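## Task

Scene 1: grab one end of the white wire and raise it high above the crate; a lift near the top of the arm's reach counts, a shallow one does not. Before closing on the wire, open the fingers around it by at least a thumb's width (unless they were opened far from the whole wire), or the run may fail. The crate must never tip halfway over. Finish while that end is held up over the table, the other arm is off the wire, and no other part of the wire touches anything more than a finger's width above the crate rim. The black wire must stay in the crate with nothing hanging out over a wall, the crate must stay upright and entirely on the table, and neither gripper may hold anything but that wire end.

## Robot and tools

Robot: two six-joint arms, left_arm and right_arm, each ending in a parallel two-finger gripper. The names are labels, not image sides. left_arm's base sits near (0.004, +0.266, 0.021) m and right_arm's near (0.004, -0.310, 0.015) m in the scene frame.

Scene frame: origin at table-top height, midway between the arms, a little behind the near table edge. +x runs out over the table, +y toward left_arm, +z up. All positions are metres; orientations are quaternions written w first (qw, qx, qy, qz). Gripper frame: fingers point along its +z, and they close and open along its y axis. The reported end_effector_position is the spot between the finger pads, just behind the tips. Reported hand positions can be somewhat off, more when the arm reaches far.

A row is always 16 numbers: left_arm x, y, z, qw, qx, qy, qz, opening, then the same eight for right_arm. x, y, z and the quaternion are an absolute target pose for that gripper in the scene frame, not an offset. Opening runs -1 (closed) to +1 (fully open, 0.087 m). To keep an arm still, resend its pose from the last result before it stopped, with the same quaternion each time, and the opening it should keep.

Tools:
- execute_actions(actions): a list of up to 15 actions; each action is a table of up to 15 rows, one row per 1/30 s step; a short table repeats its final row to fill 15 steps (0.5 s). An action is refused for both arms if any target lies more than 0.6 m from that gripper's current position along any of the gripper's own axes. If the first action fails that test against the last reported state, or any action is malformed, nothing runs. An empty list just returns state and images.
- move(target, speed, blocking): target is one 16-number row. Each gripper travels a straight line toward its pose; both finish together, lasting 0.5 to 10 s (cut off at 10 s). speed is m/s, 0.002 to 0.5 (default 0.25); rotation is capped at twice that in rad/s. Opening is applied at the start. Paths do not avoid obstacles or the other arm, and grippers can lag, wander and overshoot speed, mostly near full stretch. Faster moves and targets set deeper past a contact hit and press harder. blocking=false returns after 0.5 s while motion continues; then use wait or stop before sending new rows or moves.
- wait(seconds): 0 to 10; arms hold their last command; returns early if a running move ends.
- stop(): brakes a running move; needs stopping distance; fingers keep going.
- zoom_image(camera, region): closer look at the latest image of cam_high, cam_low, cam_left_wrist or cam_right_wrist; region [x0, y0, x1, y1] in pixels, top-left is (0,0), at most 504x504.
- read_manual(section): licence texts only.
- finished_scene(scene): scene is 1 or 2; ends that scene for good and reports success. Call it only while the goal holds.

Controller behaviour: each step, the commanded pose is clamped to within 70 mm and 16 degrees of the measured pose, then damped IK drives the joints, favouring position over orientation. Far targets need several actions; after an action the arm stops at its last clamped pose. Joint friction can leave the gripper up to about 31 mm short, and tiny commands may not move it. Elbows never fully straighten.

Results: a state line per arm with position and quaternion; Hand target lines (pose the controller is driving toward); grip_measured (finger opening on the command scale; last Joint positions number is opening in metres, each reading off by up to about 1 mm); joint torques (noisy, offset, not zero in free air); images from cam_high, cam_low, cam_left_wrist, cam_right_wrist (504x504) with calibration updates. A move adds a 'move:' line: done, off_target, moving, held or fault, plus limits (paced = pose clipped; held = a check blocked steps, after which the arm may jump fast) and each gripper's distance from its pose. 'pose unreachable' means a clearance check altered or blocked that arm's command. FAULT lines mean an arm was stopped; MOTOR HOT warns from 75 °C, and at 90 °C or 100 °C the arm is halted or even drops.

Gripping: to hold, command an opening below grip_measured; about 0.02 below holds firmly, less holds gently. Pads push about 20 N at most; fast closing squeezes harder. Open clearly around the wire before closing.

Avoid: tipping the crate, knocking anything off the table, dragging the other wire over a wall, hitting the bar and plate behind the bases (up to about 3 cm high, no warning), arms colliding or pressing each other, slams, drops and hard pushes. Loose objects may occasionally be nudged by outside forces. Less robot time, smooth motion and low effort are better; the simulation keeps running while you compose replies.

Each tool is called after "Request:" as name(argument=value, ...), one argument or row to a line, values as JSON.

## Session

Request:
execute_actions(
  actions=[],
)

Scene clock: 0.00 s.
left_arm: end_effector_position=(+0.4861, +0.4948, +0.1312) grip_measured=+1.000 end_effector_quat_wxyz=(+0.534, +0.305, +0.622, +0.485) | right_arm: end_effector_position=(+0.5558, -0.4125, +0.3725) grip_measured=+0.989 end_effector_quat_wxyz=(+0.689, -0.589, +0.322, -0.273)
Joint positions: left_arm=[0.387 2.124 0.811 1.358 0.132 1.193 0.087] | right_arm=[-0.505  1.944  1.532  0.754 -1.143 -1.106  0.087]
Joint velocities: left_arm=[-0.007  0.002  0.012  0.022 -0.051  0.022  0.   ] | right_arm=[-0.007 -0.002  0.002  0.051 -0.007  0.081 -0.001]
Joint torques (N m, as the arm reports them, + toward a larger angle): no reading
Motor temperatures (°C, as the motors report them): left_arm=[32 32 31 30 32 32] | right_arm=[33 33 32 32 33 31]
Hand target (left_arm): +0.486, +0.495, +0.131; +0.534, +0.305, +0.622, +0.485
Hand target (right_arm): +0.556, -0.413, +0.372; +0.689, -0.589, +0.322, -0.273

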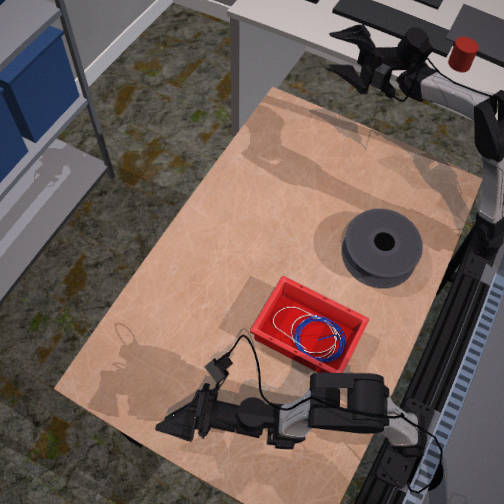

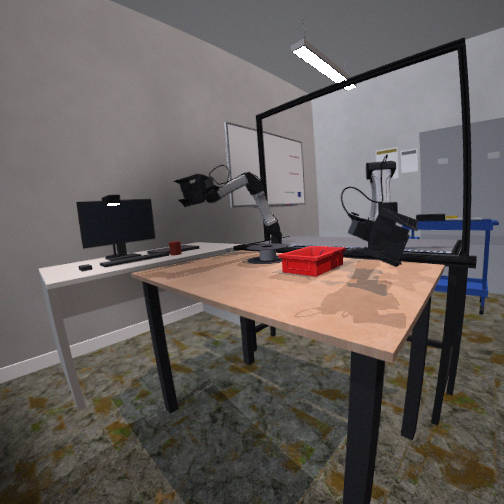

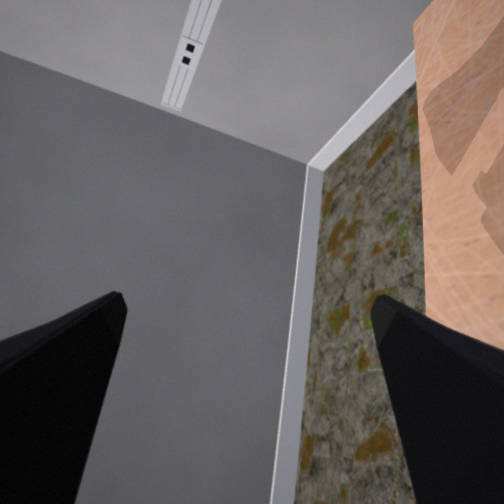

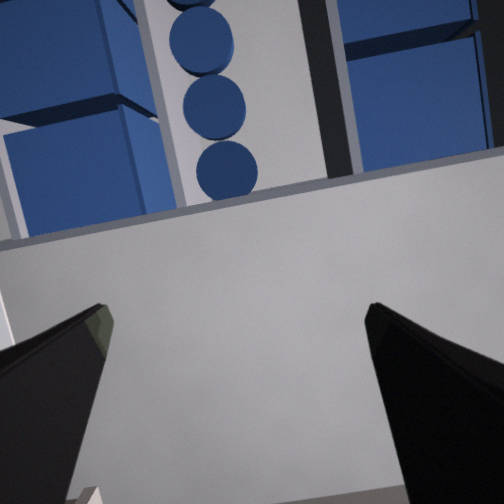

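Request:
zoom_image(
  camera="cam_high",
  region=[240, 265, 380, 385],
)

Region (240, 265, 380, 385) of cam_high's 504x504 image, scaled by 3.600, with more detail than that image has; it fills the top 432 rows of this view, and the rest is white.

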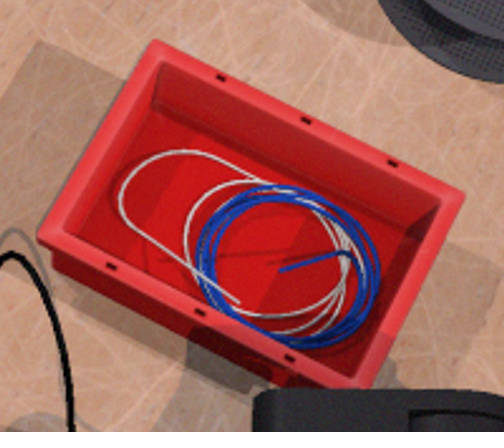

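Request:
move(
  target=[0.42,0.35,0.25,1,0.2,0.8,0.2,1,0.5558,-0.4125,0.3725,0.689,-0.589,0.322,-0.273,1],
)

Request:
move(
  target=[0.35,0.195,0.13,0,0,1,0,-0.3,0.5558,-0.4125,0.3725,0.689,-0.589,0.322,-0.273,1],
)

Scene clock: 9.33 s.
left_arm: end_effector_position=(+0.4223, +0.3577, +0.2531) grip_measured=+1.000 end_effector_quat_wxyz=(+0.763, +0.148, +0.608, +0.164) | right_arm: end_effector_position=(+0.5558, -0.4125, +0.3725) grip_measured=+0.989 end_effector_quat_wxyz=(+0.689, -0.589, +0.322, -0.273)
Joint positions: left_arm=[0.287 1.433 0.5   1.168 0.335 0.381 0.087] | right_arm=[-0.505  1.944  1.532  0.754 -1.143 -1.106  0.087]
Joint velocities: left_arm=[ 0.002  0.002 -0.002  0.037  0.007  0.007  0.   ] | right_arm=[-0.002 -0.002 -0.007 -0.007  0.081 -0.037  0.   ]
Joint torques (N m, as the arm reports them, + toward a larger angle): left_arm=[-0.5  -7.23  5.47  1.45  0.01 -0.02] | right_arm=[ 0.01 -9.19  5.88  1.36  0.13  0.13]
Motor temperatures (°C, as the motors report them): left_arm=[32 35 32 33 32 32] | right_arm=[33 36 34 33 33 31]
Hand target (left_arm): +0.419, +0.351, +0.252; +0.764, +0.152, +0.608, +0.154
Hand target (right_arm): +0.556, -0.413, +0.372; +0.689, -0.589, +0.322, -0.273
Off the commanded pose (left_arm): 0.009 m, 1 deg.
Off the commanded pose (right_arm): 0.000 m, 0 deg.
move: done
camera_calibration (this result's frames):
cam_left_wrist: T_world_to_cam=[[0.0669387, -0.907083, -0.415596, 0.400869], [-0.609582, 0.292574, -0.736757, 0.359921], [0.789892, 0.302657, -0.533357, -0.169173], [0, 0, 0, 1]] pos_world=[0.326196, 0.30952, 0.341544]

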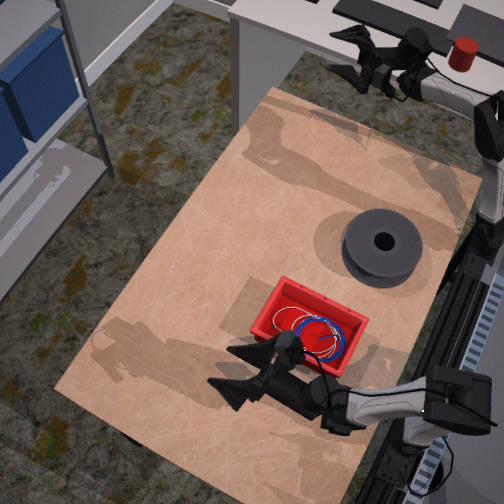

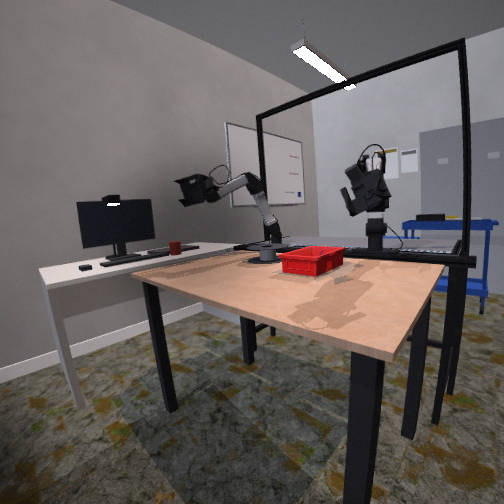

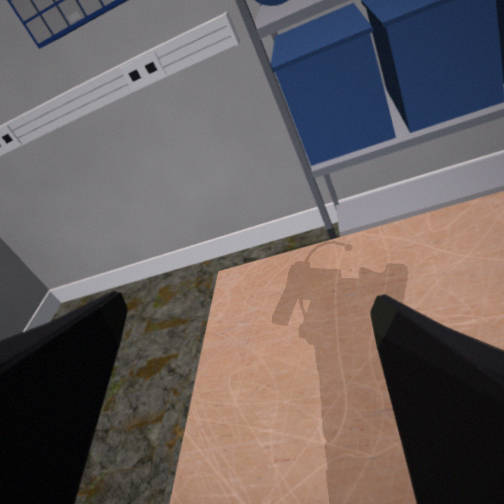

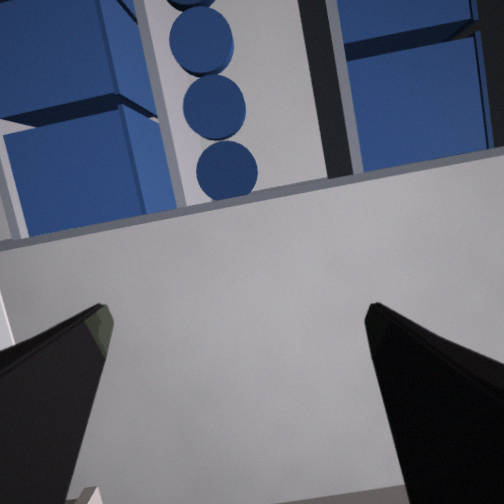

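Scene clock: 13.60 s.
left_arm: end_effector_position=(+0.3473, +0.1998, +0.1245) grip_measured=-0.300 end_effector_quat_wxyz=(-0.001, +0.004, +1.000, -0.009) | right_arm: end_effector_position=(+0.5558, -0.4125, +0.3725) grip_measured=+0.989 end_effector_quat_wxyz=(+0.689, -0.589, +0.322, -0.273)
Joint positions: left_arm=[-0.194  2.031  1.802 -1.339  0.011 -0.158  0.031] | right_arm=[-0.505  1.944  1.532  0.754 -1.143 -1.106  0.087]
Joint velocities: left_arm=[-0.007 -0.002  0.002  0.007  0.037 -0.066  0.001] | right_arm=[-0.017 -0.007 -0.007 -0.081 -0.007 -0.007  0.   ]
Joint torques (N m, as the arm reports them, + toward a larger angle): left_arm=[ -0.61 -10.52   9.02   0.19   0.05   0.01] | right_arm=[-0.05 -9.24  5.79  1.38  0.13  0.12]
Motor temperatures (°C, as the motors report them): left_arm=[32 36 33 33 32 32] | right_arm=[33 37 35 33 33 31]
Hand target (left_arm): +0.349, +0.194, +0.127; -0.000, +0.007, +1.000, -0.014
Hand target (right_arm): +0.556, -0.413, +0.372; +0.689, -0.589, +0.322, -0.273
Off the commanded pose (left_arm): 0.008 m, 1 deg.
Off the commanded pose (right_arm): 0.000 m, 0 deg.
move: done
camera_calibration (this result's frames):
cam_left_wrist: T_world_to_cam=[[0.00346476, -0.999804, 0.0194826, 0.195592], [-0.645424, 0.0126455, 0.76372, 0.147218], [-0.763816, -0.0152206, -0.645254, 0.486343], [0, 0, 0, 1]] pos_world=[0.465817, 0.201095, 0.19757]

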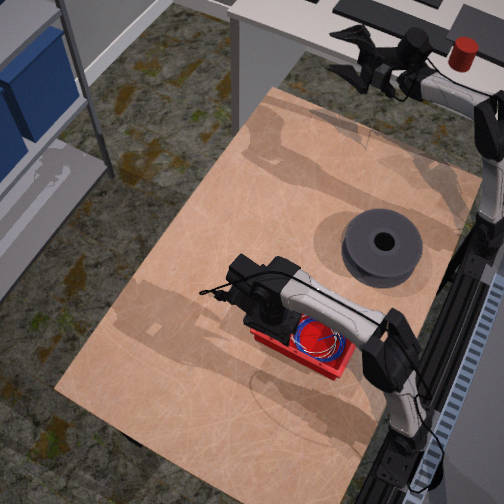

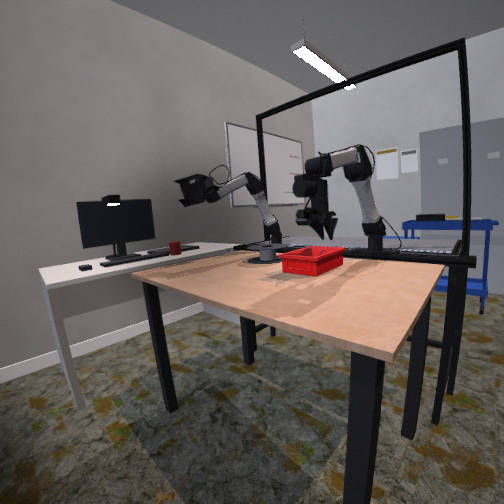

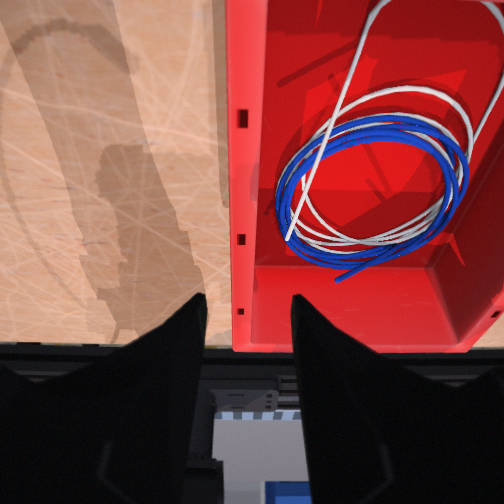

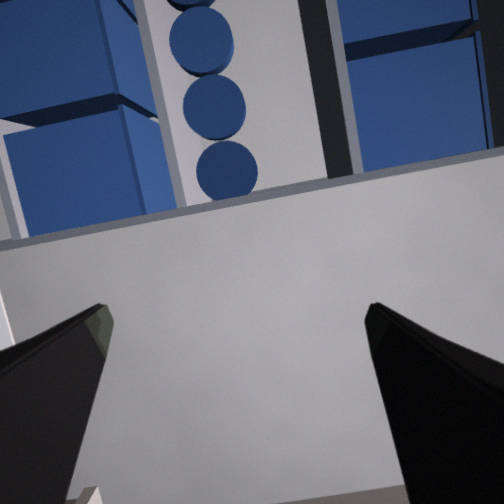

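Request:
move(
  target=[0.335,0.172,0.085,0,0,1,0,-0.2,0.5558,-0.4125,0.3725,0.689,-0.589,0.322,-0.273,1],
  speed=0.1,
)

Scene clock: 16.90 s.
left_arm: end_effector_position=(+0.3354, +0.1730, +0.0854) grip_measured=-0.200 end_effector_quat_wxyz=(-0.007, -0.000, +1.000, -0.003) | right_arm: end_effector_position=(+0.5558, -0.4125, +0.3725) grip_measured=+0.989 end_effector_quat_wxyz=(+0.689, -0.589, +0.322, -0.273)
Joint positions: left_arm=[-0.271  2.031  1.643 -1.194  0.001 -0.245  0.035] | right_arm=[-0.505  1.944  1.532  0.754 -1.143 -1.106  0.087]
Joint velocities: left_arm=[-0.012 -0.017 -0.012  0.051 -0.022 -0.051  0.   ] | right_arm=[-0.007 -0.012 -0.002 -0.095  0.022  0.051 -0.002]
Joint torques (N m, as the arm reports them, + toward a larger angle): left_arm=[ -0.38 -12.5    5.63   0.35  -0.11   0.01] | right_arm=[ 0.07 -9.22  5.89  1.36  0.16  0.11]
Motor temperatures (°C, as the motors report them): left_arm=[32 37 33 32 32 32] | right_arm=[33 38 35 33 33 31]
Hand target (left_arm): +0.335, +0.172, +0.085; -0.001, +0.000, +1.000, -0.000
Hand target (right_arm): +0.556, -0.413, +0.372; +0.689, -0.589, +0.322, -0.273
Off the commanded pose (left_arm): 0.001 m, 1 deg.
Off the commanded pose (right_arm): 0.000 m, 0 deg.
move: done
camera_calibration (this result's frames):
cam_left_wrist: T_world_to_cam=[[0.0130047, -0.999892, 0.00679208, 0.16748], [-0.636259, -0.0030348, 0.771469, 0.168769], [-0.771366, -0.0143542, -0.63623, 0.453182], [0, 0, 0, 1]] pos_world=[0.454772, 0.17448, 0.15699]

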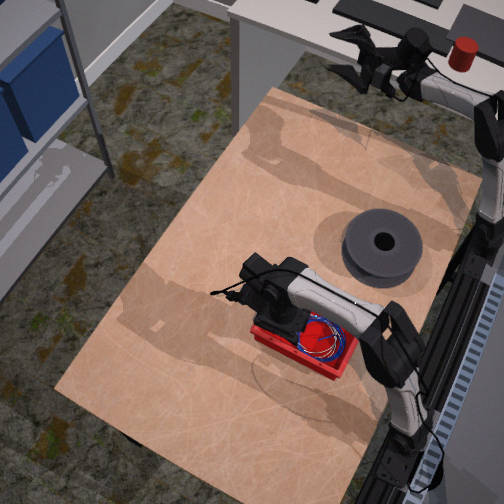

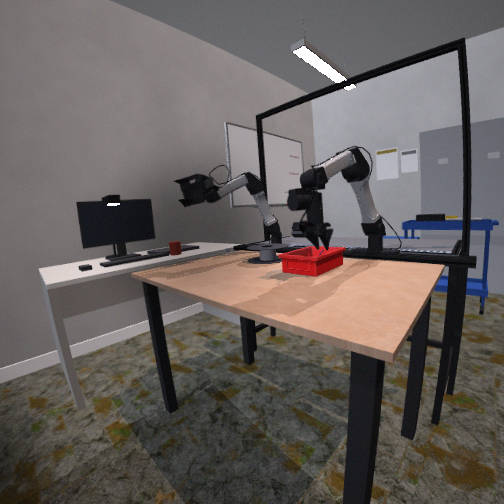

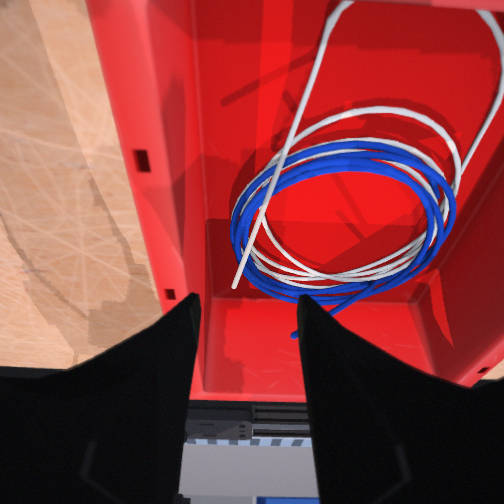

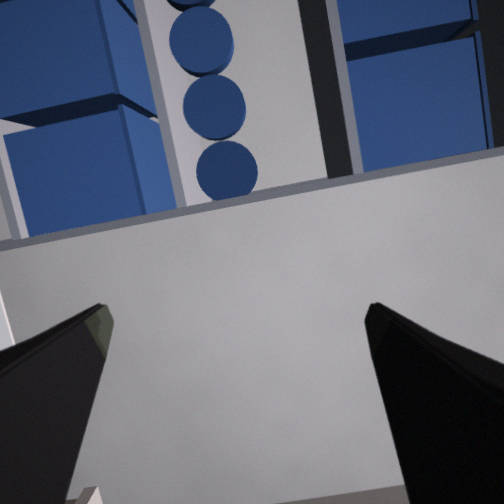

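Request:
move(
  target=[0.322,0.175,0.047,0,0,1,0,-0.35,0.5558,-0.4125,0.3725,0.689,-0.589,0.322,-0.273,1],
  speed=0.05,
)

Request:
move(
  target=[0.322,0.175,0.047,0,0,1,0,-1,0.5558,-0.4125,0.3725,0.689,-0.589,0.322,-0.273,1],
)

Request:
move(
  target=[0.322,0.16,0.2,0,0,1,0,-1,0.5558,-0.4125,0.3725,0.689,-0.589,0.322,-0.273,1],
  speed=0.08,
)

Scene clock: 22.47 s.
left_arm: end_effector_position=(+0.3221, +0.1760, +0.0429) grip_measured=-0.350 end_effector_quat_wxyz=(-0.013, -0.001, +1.000, -0.001) | right_arm: end_effector_position=(+0.5558, -0.4125, +0.3725) grip_measured=+0.989 end_effector_quat_wxyz=(+0.689, -0.589, +0.322, -0.273)
Joint positions: left_arm=[-0.271  2.031  1.467 -1.032  0.001 -0.246  0.028] | right_arm=[-0.505  1.944  1.532  0.754 -1.143 -1.106  0.087]
Joint velocities: left_arm=[-0.007  0.002  0.002  0.007 -0.066  0.007 -0.   ] | right_arm=[-0.017 -0.002  0.007 -0.037 -0.022 -0.037 -0.   ]
Joint torques (N m, as the arm reports them, + toward a larger angle): left_arm=[ -0.26 -13.7    5.13   0.33  -0.12   0.02] | right_arm=[-0.09 -9.28  5.8   1.37  0.14  0.11]
Motor temperatures (°C, as the motors report them): left_arm=[32 39 34 32 32 32] | right_arm=[33 39 36 34 33 31]
Hand target (left_arm): +0.322, +0.175, +0.047; -0.001, +0.000, +1.000, +0.000
Hand target (right_arm): +0.556, -0.412, +0.372; +0.689, -0.589, +0.322, -0.273
Off the commanded pose (left_arm): 0.004 m, 1 deg.
Off the commanded pose (right_arm): 0.000 m, 0 deg.
move: done
camera_calibration (this result's frames):
cam_left_wrist: T_world_to_cam=[[0.0140935, -0.999897, 0.00263159, 0.170841], [-0.626346, -0.00677675, 0.779515, 0.190204], [-0.779417, -0.0126344, -0.626377, 0.417796], [0, 0, 0, 1]] pos_world=[0.442363, 0.177391, 0.112981]

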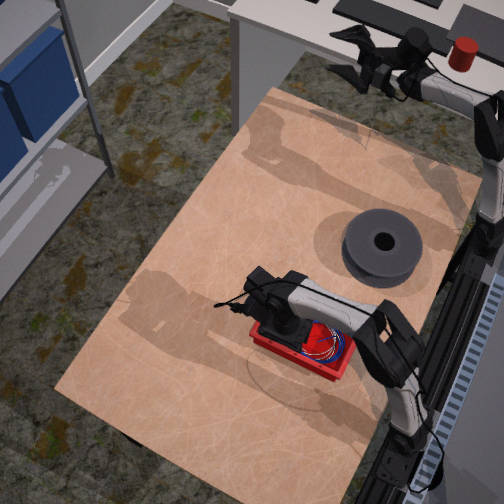

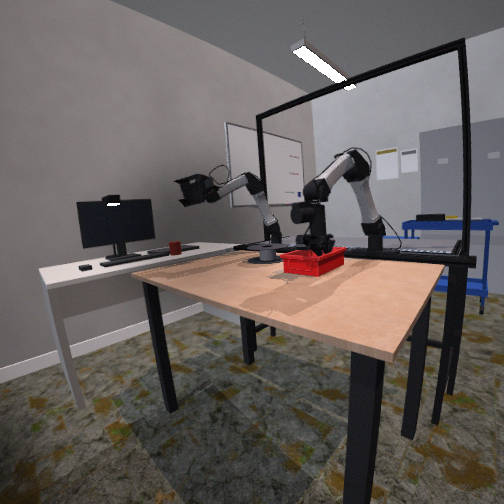

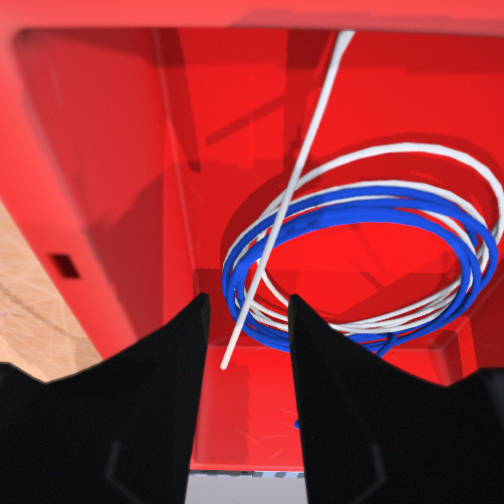

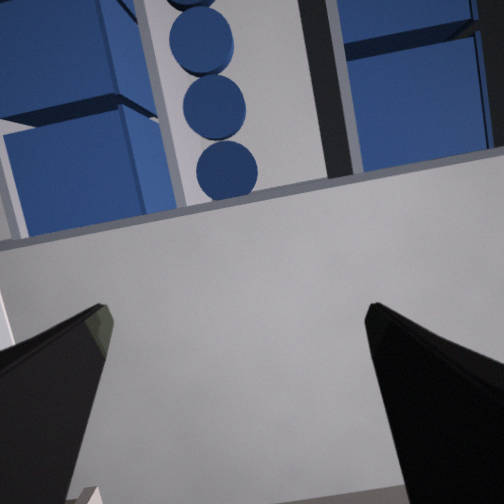

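Scene clock: 23.17 s.
left_arm: end_effector_position=(+0.3223, +0.1760, +0.0428) grip_measured=-0.951 end_effector_quat_wxyz=(-0.012, -0.001, +1.000, -0.001) | right_arm: end_effector_position=(+0.5558, -0.4125, +0.3725) grip_measured=+0.989 end_effector_quat_wxyz=(+0.689, -0.589, +0.322, -0.273)
Joint positions: left_arm=[-0.271  2.031  1.467 -1.03   0.001 -0.246  0.002] | right_arm=[-0.505  1.944  1.532  0.754 -1.143 -1.106  0.087]
Joint velocities: left_arm=[-0.027  0.002 -0.032 -0.037  0.007 -0.022 -0.   ] | right_arm=[ 0.002  0.017 -0.007  0.051  0.007  0.066 -0.001]
Joint torques (N m, as the arm reports them, + toward a larger angle): left_arm=[ -0.31 -13.8    5.09   0.33  -0.13   0.02] | right_arm=[-0.1  -9.13  5.85  1.37  0.14  0.11]
Motor temperatures (°C, as the motors report them): left_arm=[32 39 34 32 32 32] | right_arm=[33 39 36 34 33 31]
Hand target (left_arm): +0.322, +0.175, +0.047; -0.000, +0.000, +1.000, +0.000
Hand target (right_arm): +0.556, -0.413, +0.372; +0.689, -0.589, +0.322, -0.273
Off the commanded pose (left_arm): 0.004 m, 1 deg.
Off the commanded pose (right_arm): 0.000 m, 0 deg.
move: done
camera_calibration (this result's frames):
cam_left_wrist: T_world_to_cam=[[0.0140992, -0.999896, 0.00292366, 0.170754], [-0.627212, -0.00656682, 0.778821, 0.190689], [-0.778721, -0.0128145, -0.627239, 0.417821], [0, 0, 0, 1]] pos_world=[0.442561, 0.177343, 0.113061]

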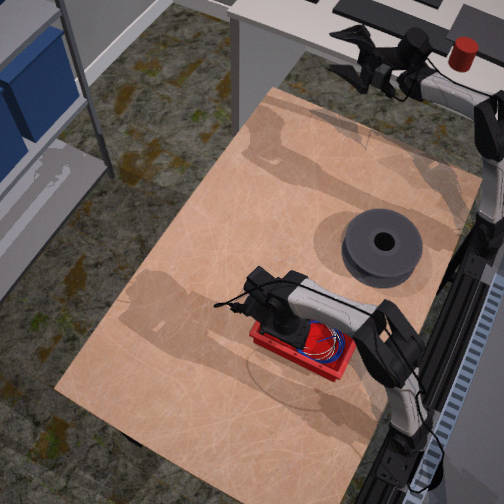

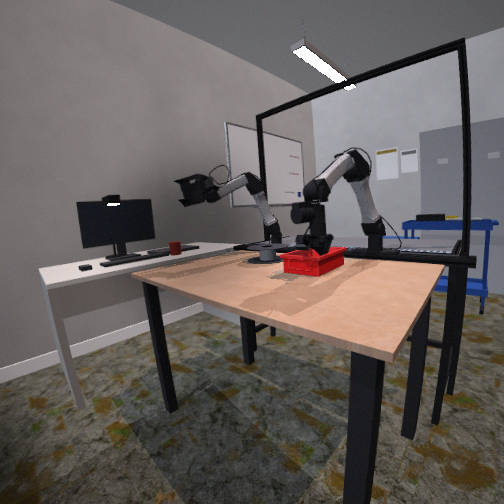

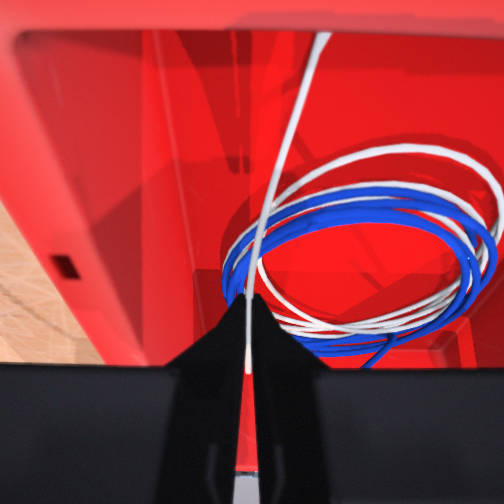

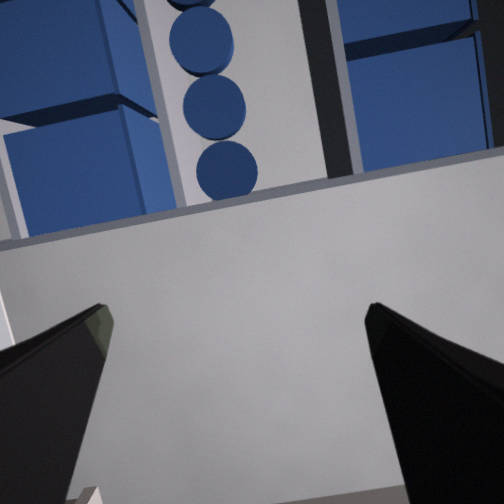

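Scene clock: 25.57 s.
left_arm: end_effector_position=(+0.3207, +0.1629, +0.1873) grip_measured=-0.951 end_effector_quat_wxyz=(+0.004, -0.002, +1.000, -0.005) | right_arm: end_effector_position=(+0.5558, -0.4125, +0.3725) grip_measured=+0.989 end_effector_quat_wxyz=(+0.689, -0.589, +0.322, -0.273)
Joint positions: left_arm=[-0.309  1.979  1.978 -1.56   0.001 -0.287  0.002] | right_arm=[-0.505  1.944  1.532  0.754 -1.143 -1.106  0.087]
Joint velocities: left_arm=[ 0.012 -0.002 -0.007  0.007 -0.022  0.022  0.001] | right_arm=[ 0.017  0.007 -0.002  0.095 -0.081  0.066 -0.001]
Joint torques (N m, as the arm reports them, + toward a larger angle): left_arm=[ -0.58 -12.92   8.89   0.18  -0.1    0.  ] | right_arm=[-0.04 -9.23  5.87  1.38  0.14  0.12]
Motor temperatures (°C, as the motors report them): left_arm=[32 40 34 32 32 32] | right_arm=[33 40 36 34 33 31]
Hand target (left_arm): +0.321, +0.160, +0.200; +0.022, -0.000, +1.000, -0.008
Hand target (right_arm): +0.556, -0.413, +0.372; +0.689, -0.589, +0.322, -0.273
Off the commanded pose (left_arm): 0.013 m, 1 deg.
Off the commanded pose (right_arm): 0.000 m, 0 deg.
joint sent to its limit (left arm) — the command would take joint 4 (wrist pitch) past its lower limit, so that joint was sent only as far as its limit.
move: off_target (left_arm)
camera_calibration (this result's frames):
cam_left_wrist: T_world_to_cam=[[0.0171708, -0.999782, 0.0118912, 0.154584], [-0.652122, -0.00218309, 0.758111, 0.0882301], [-0.75792, -0.0207719, -0.652017, 0.506315], [0, 0, 0, 1]] pos_world=[0.438628, 0.16526, 0.261399]

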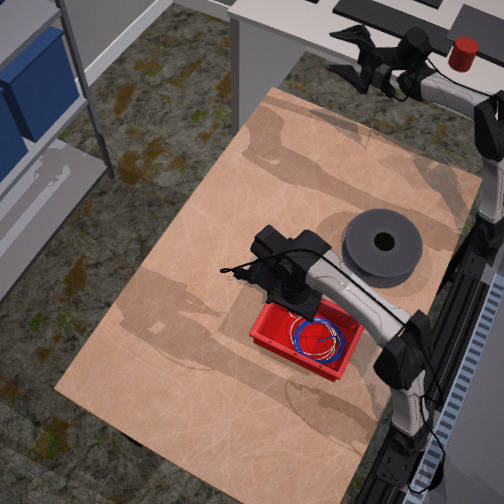

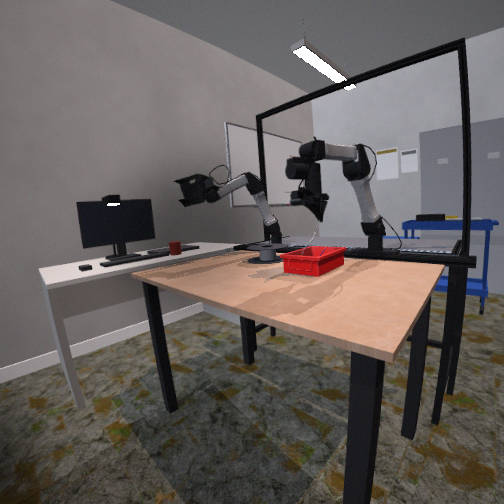

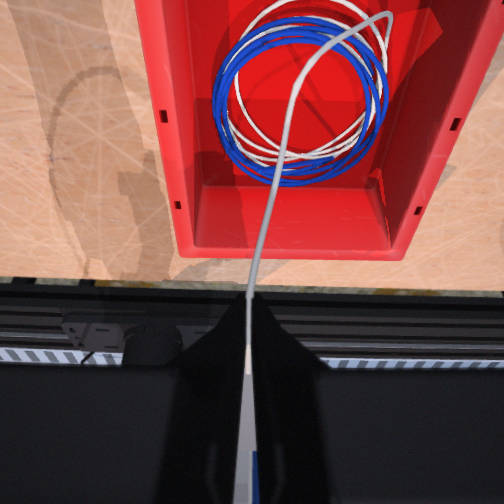

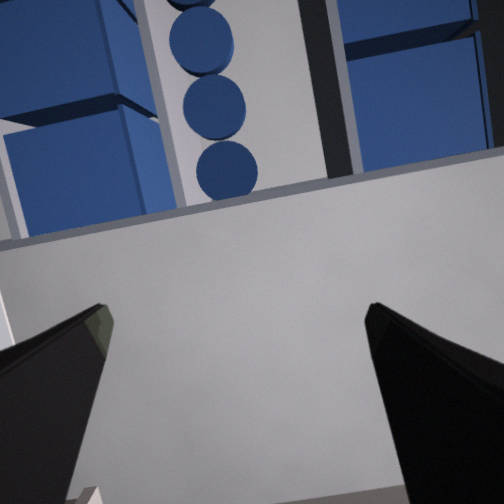

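Request:
move(
  target=[0.33,0.13,0.42,0.49,0.173,0.849,-0.1,-1,0.5558,-0.4125,0.3725,0.689,-0.589,0.322,-0.273,1],
  speed=0.08,
)

Request:
zoom_image(
  camera="cam_low",
  region=[220, 100, 420, 300],
)

Scene clock: 34.83 s.
left_arm: end_effector_position=(+0.3318, +0.1339, +0.4054) grip_measured=-0.951 end_effector_quat_wxyz=(+0.466, +0.170, +0.864, -0.082) | right_arm: end_effector_position=(+0.5558, -0.4125, +0.3725) grip_measured=+0.989 end_effector_quat_wxyz=(+0.689, -0.589, +0.322, -0.273)
Joint positions: left_arm=[-0.437  1.463  2.018 -1.14  -0.038  0.004  0.002] | right_arm=[-0.505  1.944  1.532  0.754 -1.143 -1.106  0.087]
Joint velocities: left_arm=[-0.012 -0.017 -0.012  0.066  0.051  0.095  0.   ] | right_arm=[-0.022  0.002 -0.012 -0.007 -0.007 -0.051 -0.001]
Joint torques (N m, as the arm reports them, + toward a larger angle): left_arm=[-0.58 -6.92  7.82  1.75  0.05  0.12] | right_arm=[-0.12 -9.19  5.73  1.35  0.13  0.09]
Motor temperatures (°C, as the motors report them): left_arm=[32 42 35 33 32 32] | right_arm=[33 42 37 34 33 31]
Hand target (left_arm): +0.328, +0.130, +0.422; +0.491, +0.176, +0.848, -0.092
Hand target (right_arm): +0.556, -0.413, +0.372; +0.689, -0.589, +0.322, -0.273
Off the commanded pose (left_arm): 0.015 m, 4 deg.
Off the commanded pose (right_arm): 0.000 m, 0 deg.
move: off_target (left_arm)
camera_calibration (this result's frames):
cam_left_wrist: T_world_to_cam=[[-0.365854, -0.930653, -0.00589774, 0.247815], [-0.923841, 0.363928, -0.118635, 0.326605], [0.112554, -0.0379544, -0.99292, 0.50799], [0, 0, 0, 1]] pos_world=[0.335219, 0.131049, 0.544601]

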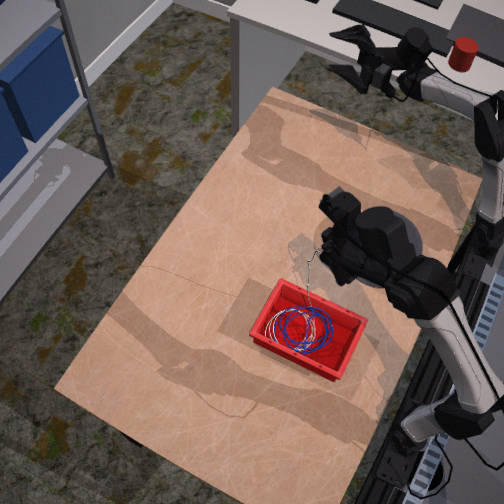

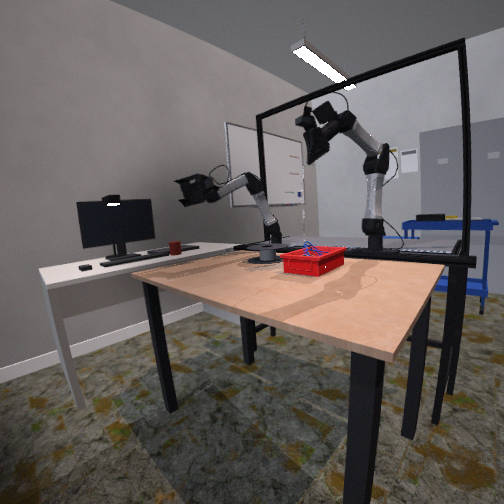

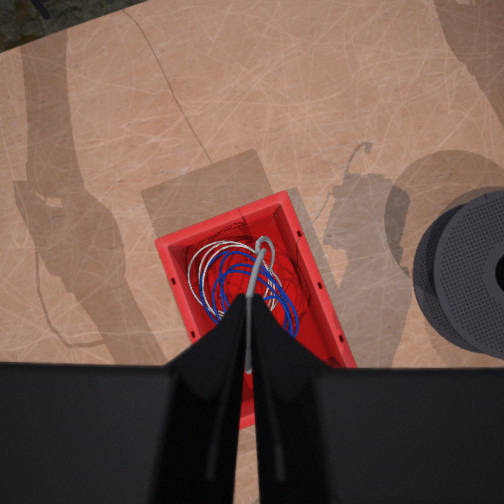

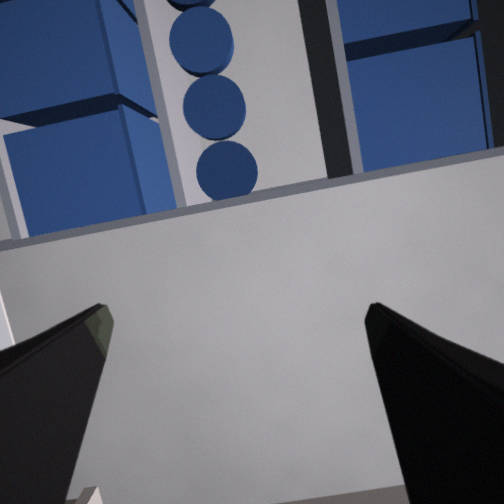

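Region (220, 100, 420, 300) of cam_low's 504x504 image, scaled by 2.520, with more detail than that image has.

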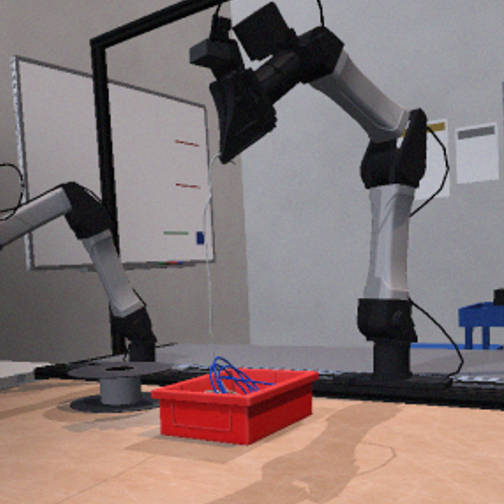

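Blue is tilting up; continue, biased toward +x/−y so it slides off.

Request:
move(
  target=[0.38,0.08,0.52,0.63,0.153,0.75,-0.13,-1,0.5558,-0.4125,0.3725,0.689,-0.589,0.322,-0.273,1],
  speed=0.06,
)

Request:
zoom_image(
  camera="cam_low",
  region=[220, 100, 420, 300],
)

Request:
zoom_image(
  camera="cam_high",
  region=[230, 240, 390, 390],
)

Scene clock: 42.30 s.
left_arm: end_effector_position=(+0.3753, +0.0852, +0.5115) grip_measured=-0.951 end_effector_quat_wxyz=(+0.620, +0.155, +0.759, -0.123) | right_arm: end_effector_position=(+0.5558, -0.4125, +0.3725) grip_measured=+0.989 end_effector_quat_wxyz=(+0.689, -0.589, +0.322, -0.273)
Joint positions: left_arm=[-0.535  1.603  2.302 -0.903 -0.111 -0.01   0.002] | right_arm=[-0.505  1.944  1.532  0.754 -1.143 -1.106  0.087]
Joint velocities: left_arm=[-0.012  0.012  0.022 -0.066 -0.022 -0.037  0.001] | right_arm=[-0.007 -0.022 -0.012  0.007  0.007  0.037  0.   ]
Joint torques (N m, as the arm reports them, + toward a larger angle): left_arm=[-0.59 -4.36  7.85  1.88 -0.1   0.06] | right_arm=[-0.03 -9.19  5.93  1.37  0.14  0.13]
Motor temperatures (°C, as the motors report them): left_arm=[32 41 36 35 32 32] | right_arm=[33 43 38 34 33 31]
Hand target (left_arm): +0.378, +0.080, +0.520; +0.631, +0.152, +0.750, -0.127
Hand target (right_arm): +0.556, -0.413, +0.372; +0.689, -0.589, +0.322, -0.273
Off the commanded pose (left_arm): 0.011 m, 2 deg.
Off the commanded pose (right_arm): 0.000 m, 0 deg.
move: off_target (left_arm)
camera_calibration (this result's frames):
cam_left_wrist: T_world_to_cam=[[-0.385359, -0.922741, 0.00687417, 0.219142], [-0.810948, 0.335098, -0.47966, 0.541857], [0.440298, -0.190416, -0.877428, 0.437488], [0, 0, 0, 1]] pos_world=[0.33124, 0.103941, 0.642265]

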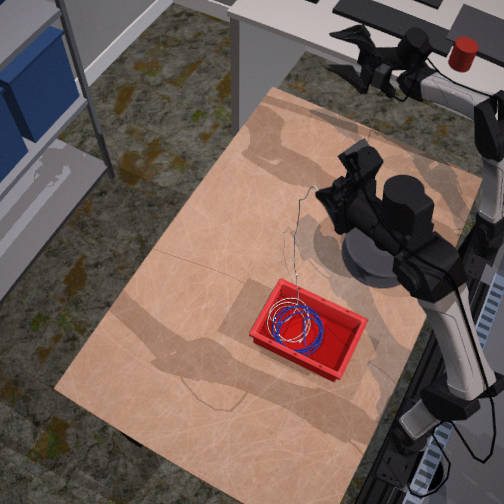

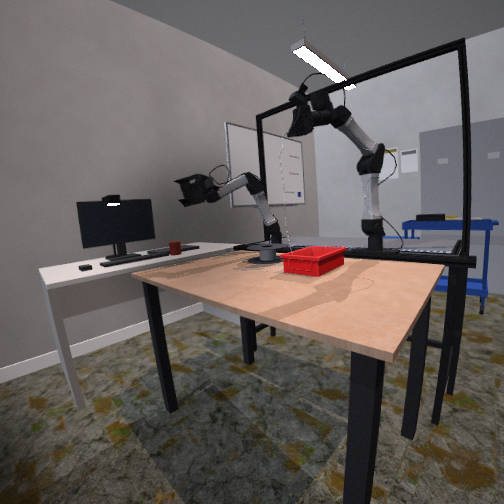

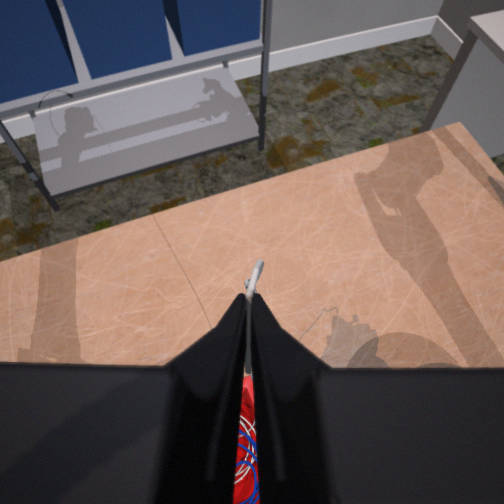

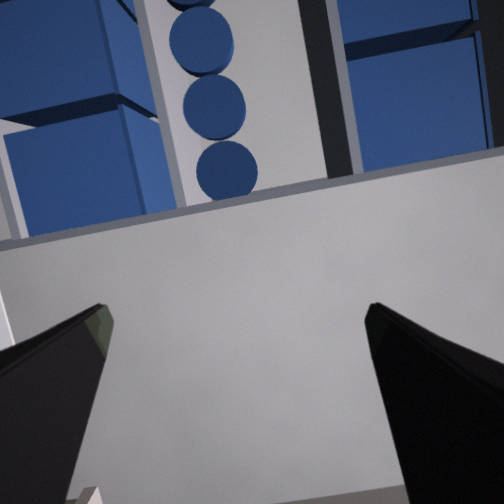

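Region (220, 100, 420, 300) of cam_low's 504x504 image, scaled by 2.520, with more detail than that image has.

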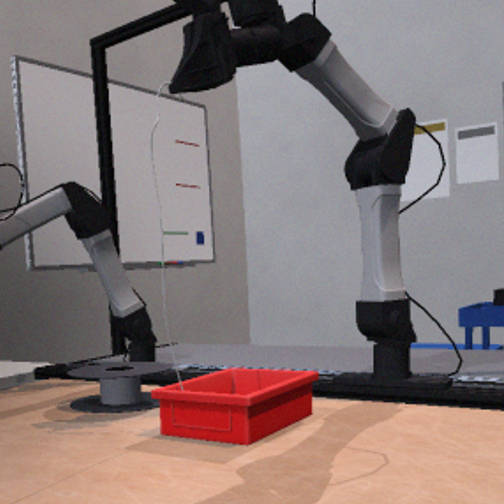

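Region (230, 240, 390, 390) of cam_high's 504x504 image, scaled by 3.150, with more detail than that image has; it fills the top 472 rows of this view, and the rest is white.

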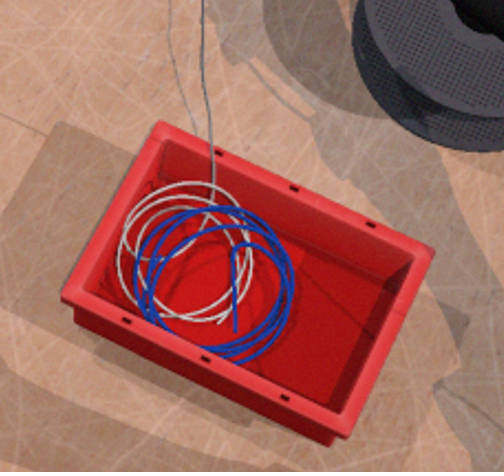

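Request:
move(
  target=[0.35,0.1,0.72,0.85,0.1,0.49,-0.173,-1,0.5558,-0.4125,0.3725,0.689,-0.589,0.322,-0.273,1],
  speed=0.07,
)

Request:
zoom_image(
  camera="cam_low",
  region=[200, 40, 450, 290],
)

Request:
zoom_image(
  camera="cam_high",
  region=[230, 240, 390, 390],
)

Scene clock: 52.03 s.
left_arm: end_effector_position=(+0.3496, +0.1049, +0.7134) grip_measured=-0.951 end_effector_quat_wxyz=(+0.845, +0.094, +0.500, -0.162) | right_arm: end_effector_position=(+0.5558, -0.4125, +0.3725) grip_measured=+0.989 end_effector_quat_wxyz=(+0.689, -0.589, +0.322, -0.273)
Joint positions: left_arm=[-0.535  1.659  2.58  -0.416 -0.111  0.067  0.002] | right_arm=[-0.505  1.944  1.532  0.754 -1.143 -1.106  0.087]
Joint velocities: left_arm=[ 0.007  0.007 -0.002 -0.051  0.051  0.051 -0.001] | right_arm=[-0.007 -0.017  0.012 -0.022  0.022  0.022  0.002]
Joint torques (N m, as the arm reports them, + toward a larger angle): left_arm=[-0.28 -2.97  5.75  1.44  0.11  0.11] | right_arm=[-0.05 -9.26  5.81  1.37  0.12  0.1 ]
Motor temperatures (°C, as the motors report them): left_arm=[32 40 36 36 32 32] | right_arm=[33 44 38 35 33 31]
Hand target (left_arm): +0.349, +0.101, +0.719; +0.850, +0.098, +0.489, -0.167
Hand target (right_arm): +0.556, -0.412, +0.372; +0.689, -0.589, +0.322, -0.273
Off the commanded pose (left_arm): 0.008 m, 2 deg.
Off the commanded pose (right_arm): 0.000 m, 0 deg.
move: done
camera_calibration (this result's frames):
cam_left_wrist: T_world_to_cam=[[-0.375443, -0.926751, 0.0132255, 0.218463], [-0.336094, 0.122832, -0.933784, 0.791521], [0.863761, -0.355028, -0.357592, 0.128103], [0, 0, 0, 1]] pos_world=[0.237396, 0.150717, 0.782029]

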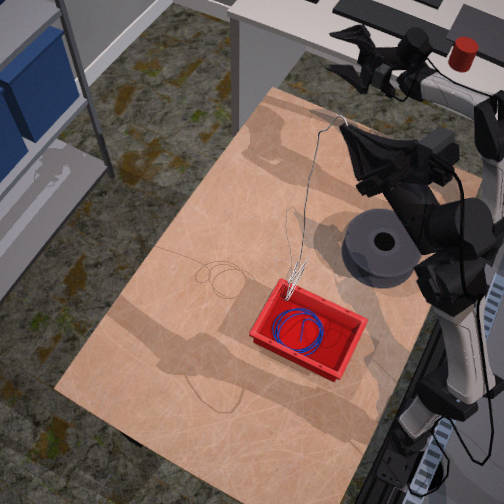

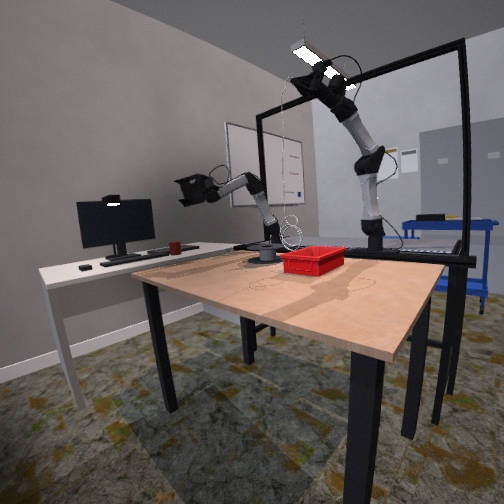

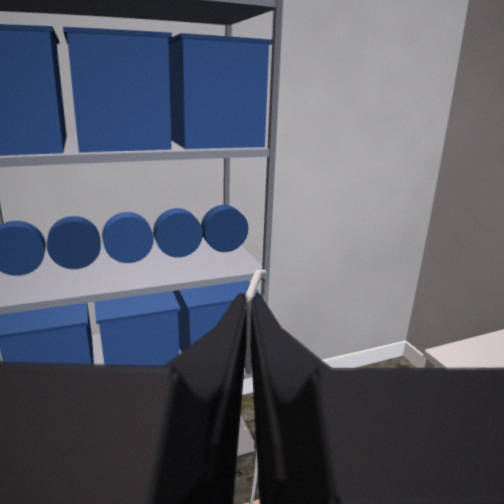

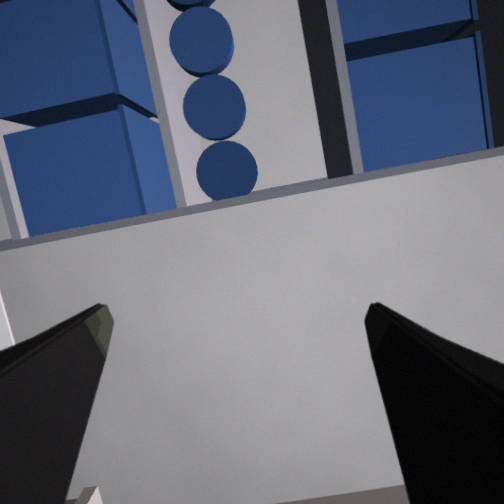

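Region (200, 40, 450, 290) of cam_low's 504x504 image, scaled by 2.016, with more detail than that image has.

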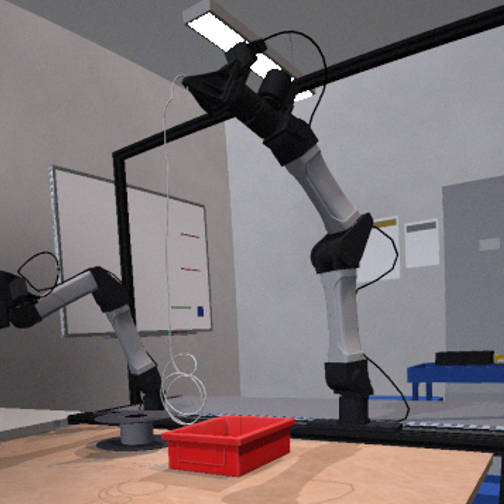

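Region (230, 240, 390, 390) of cam_high's 504x504 image, scaled by 3.150, with more detail than that image has; it fills the top 472 rows of this view, and the rest is white.

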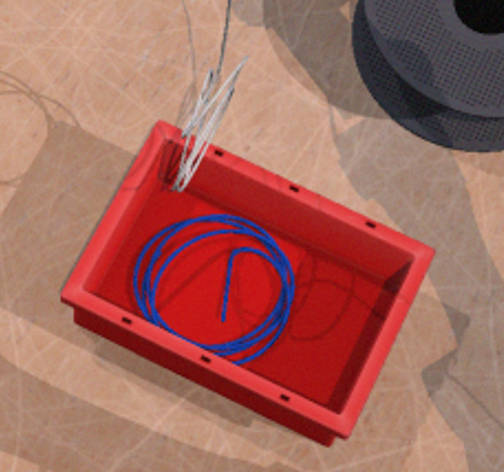

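Request:
finished_scene(
  scene=1,
)

The scene is finished: the task was done.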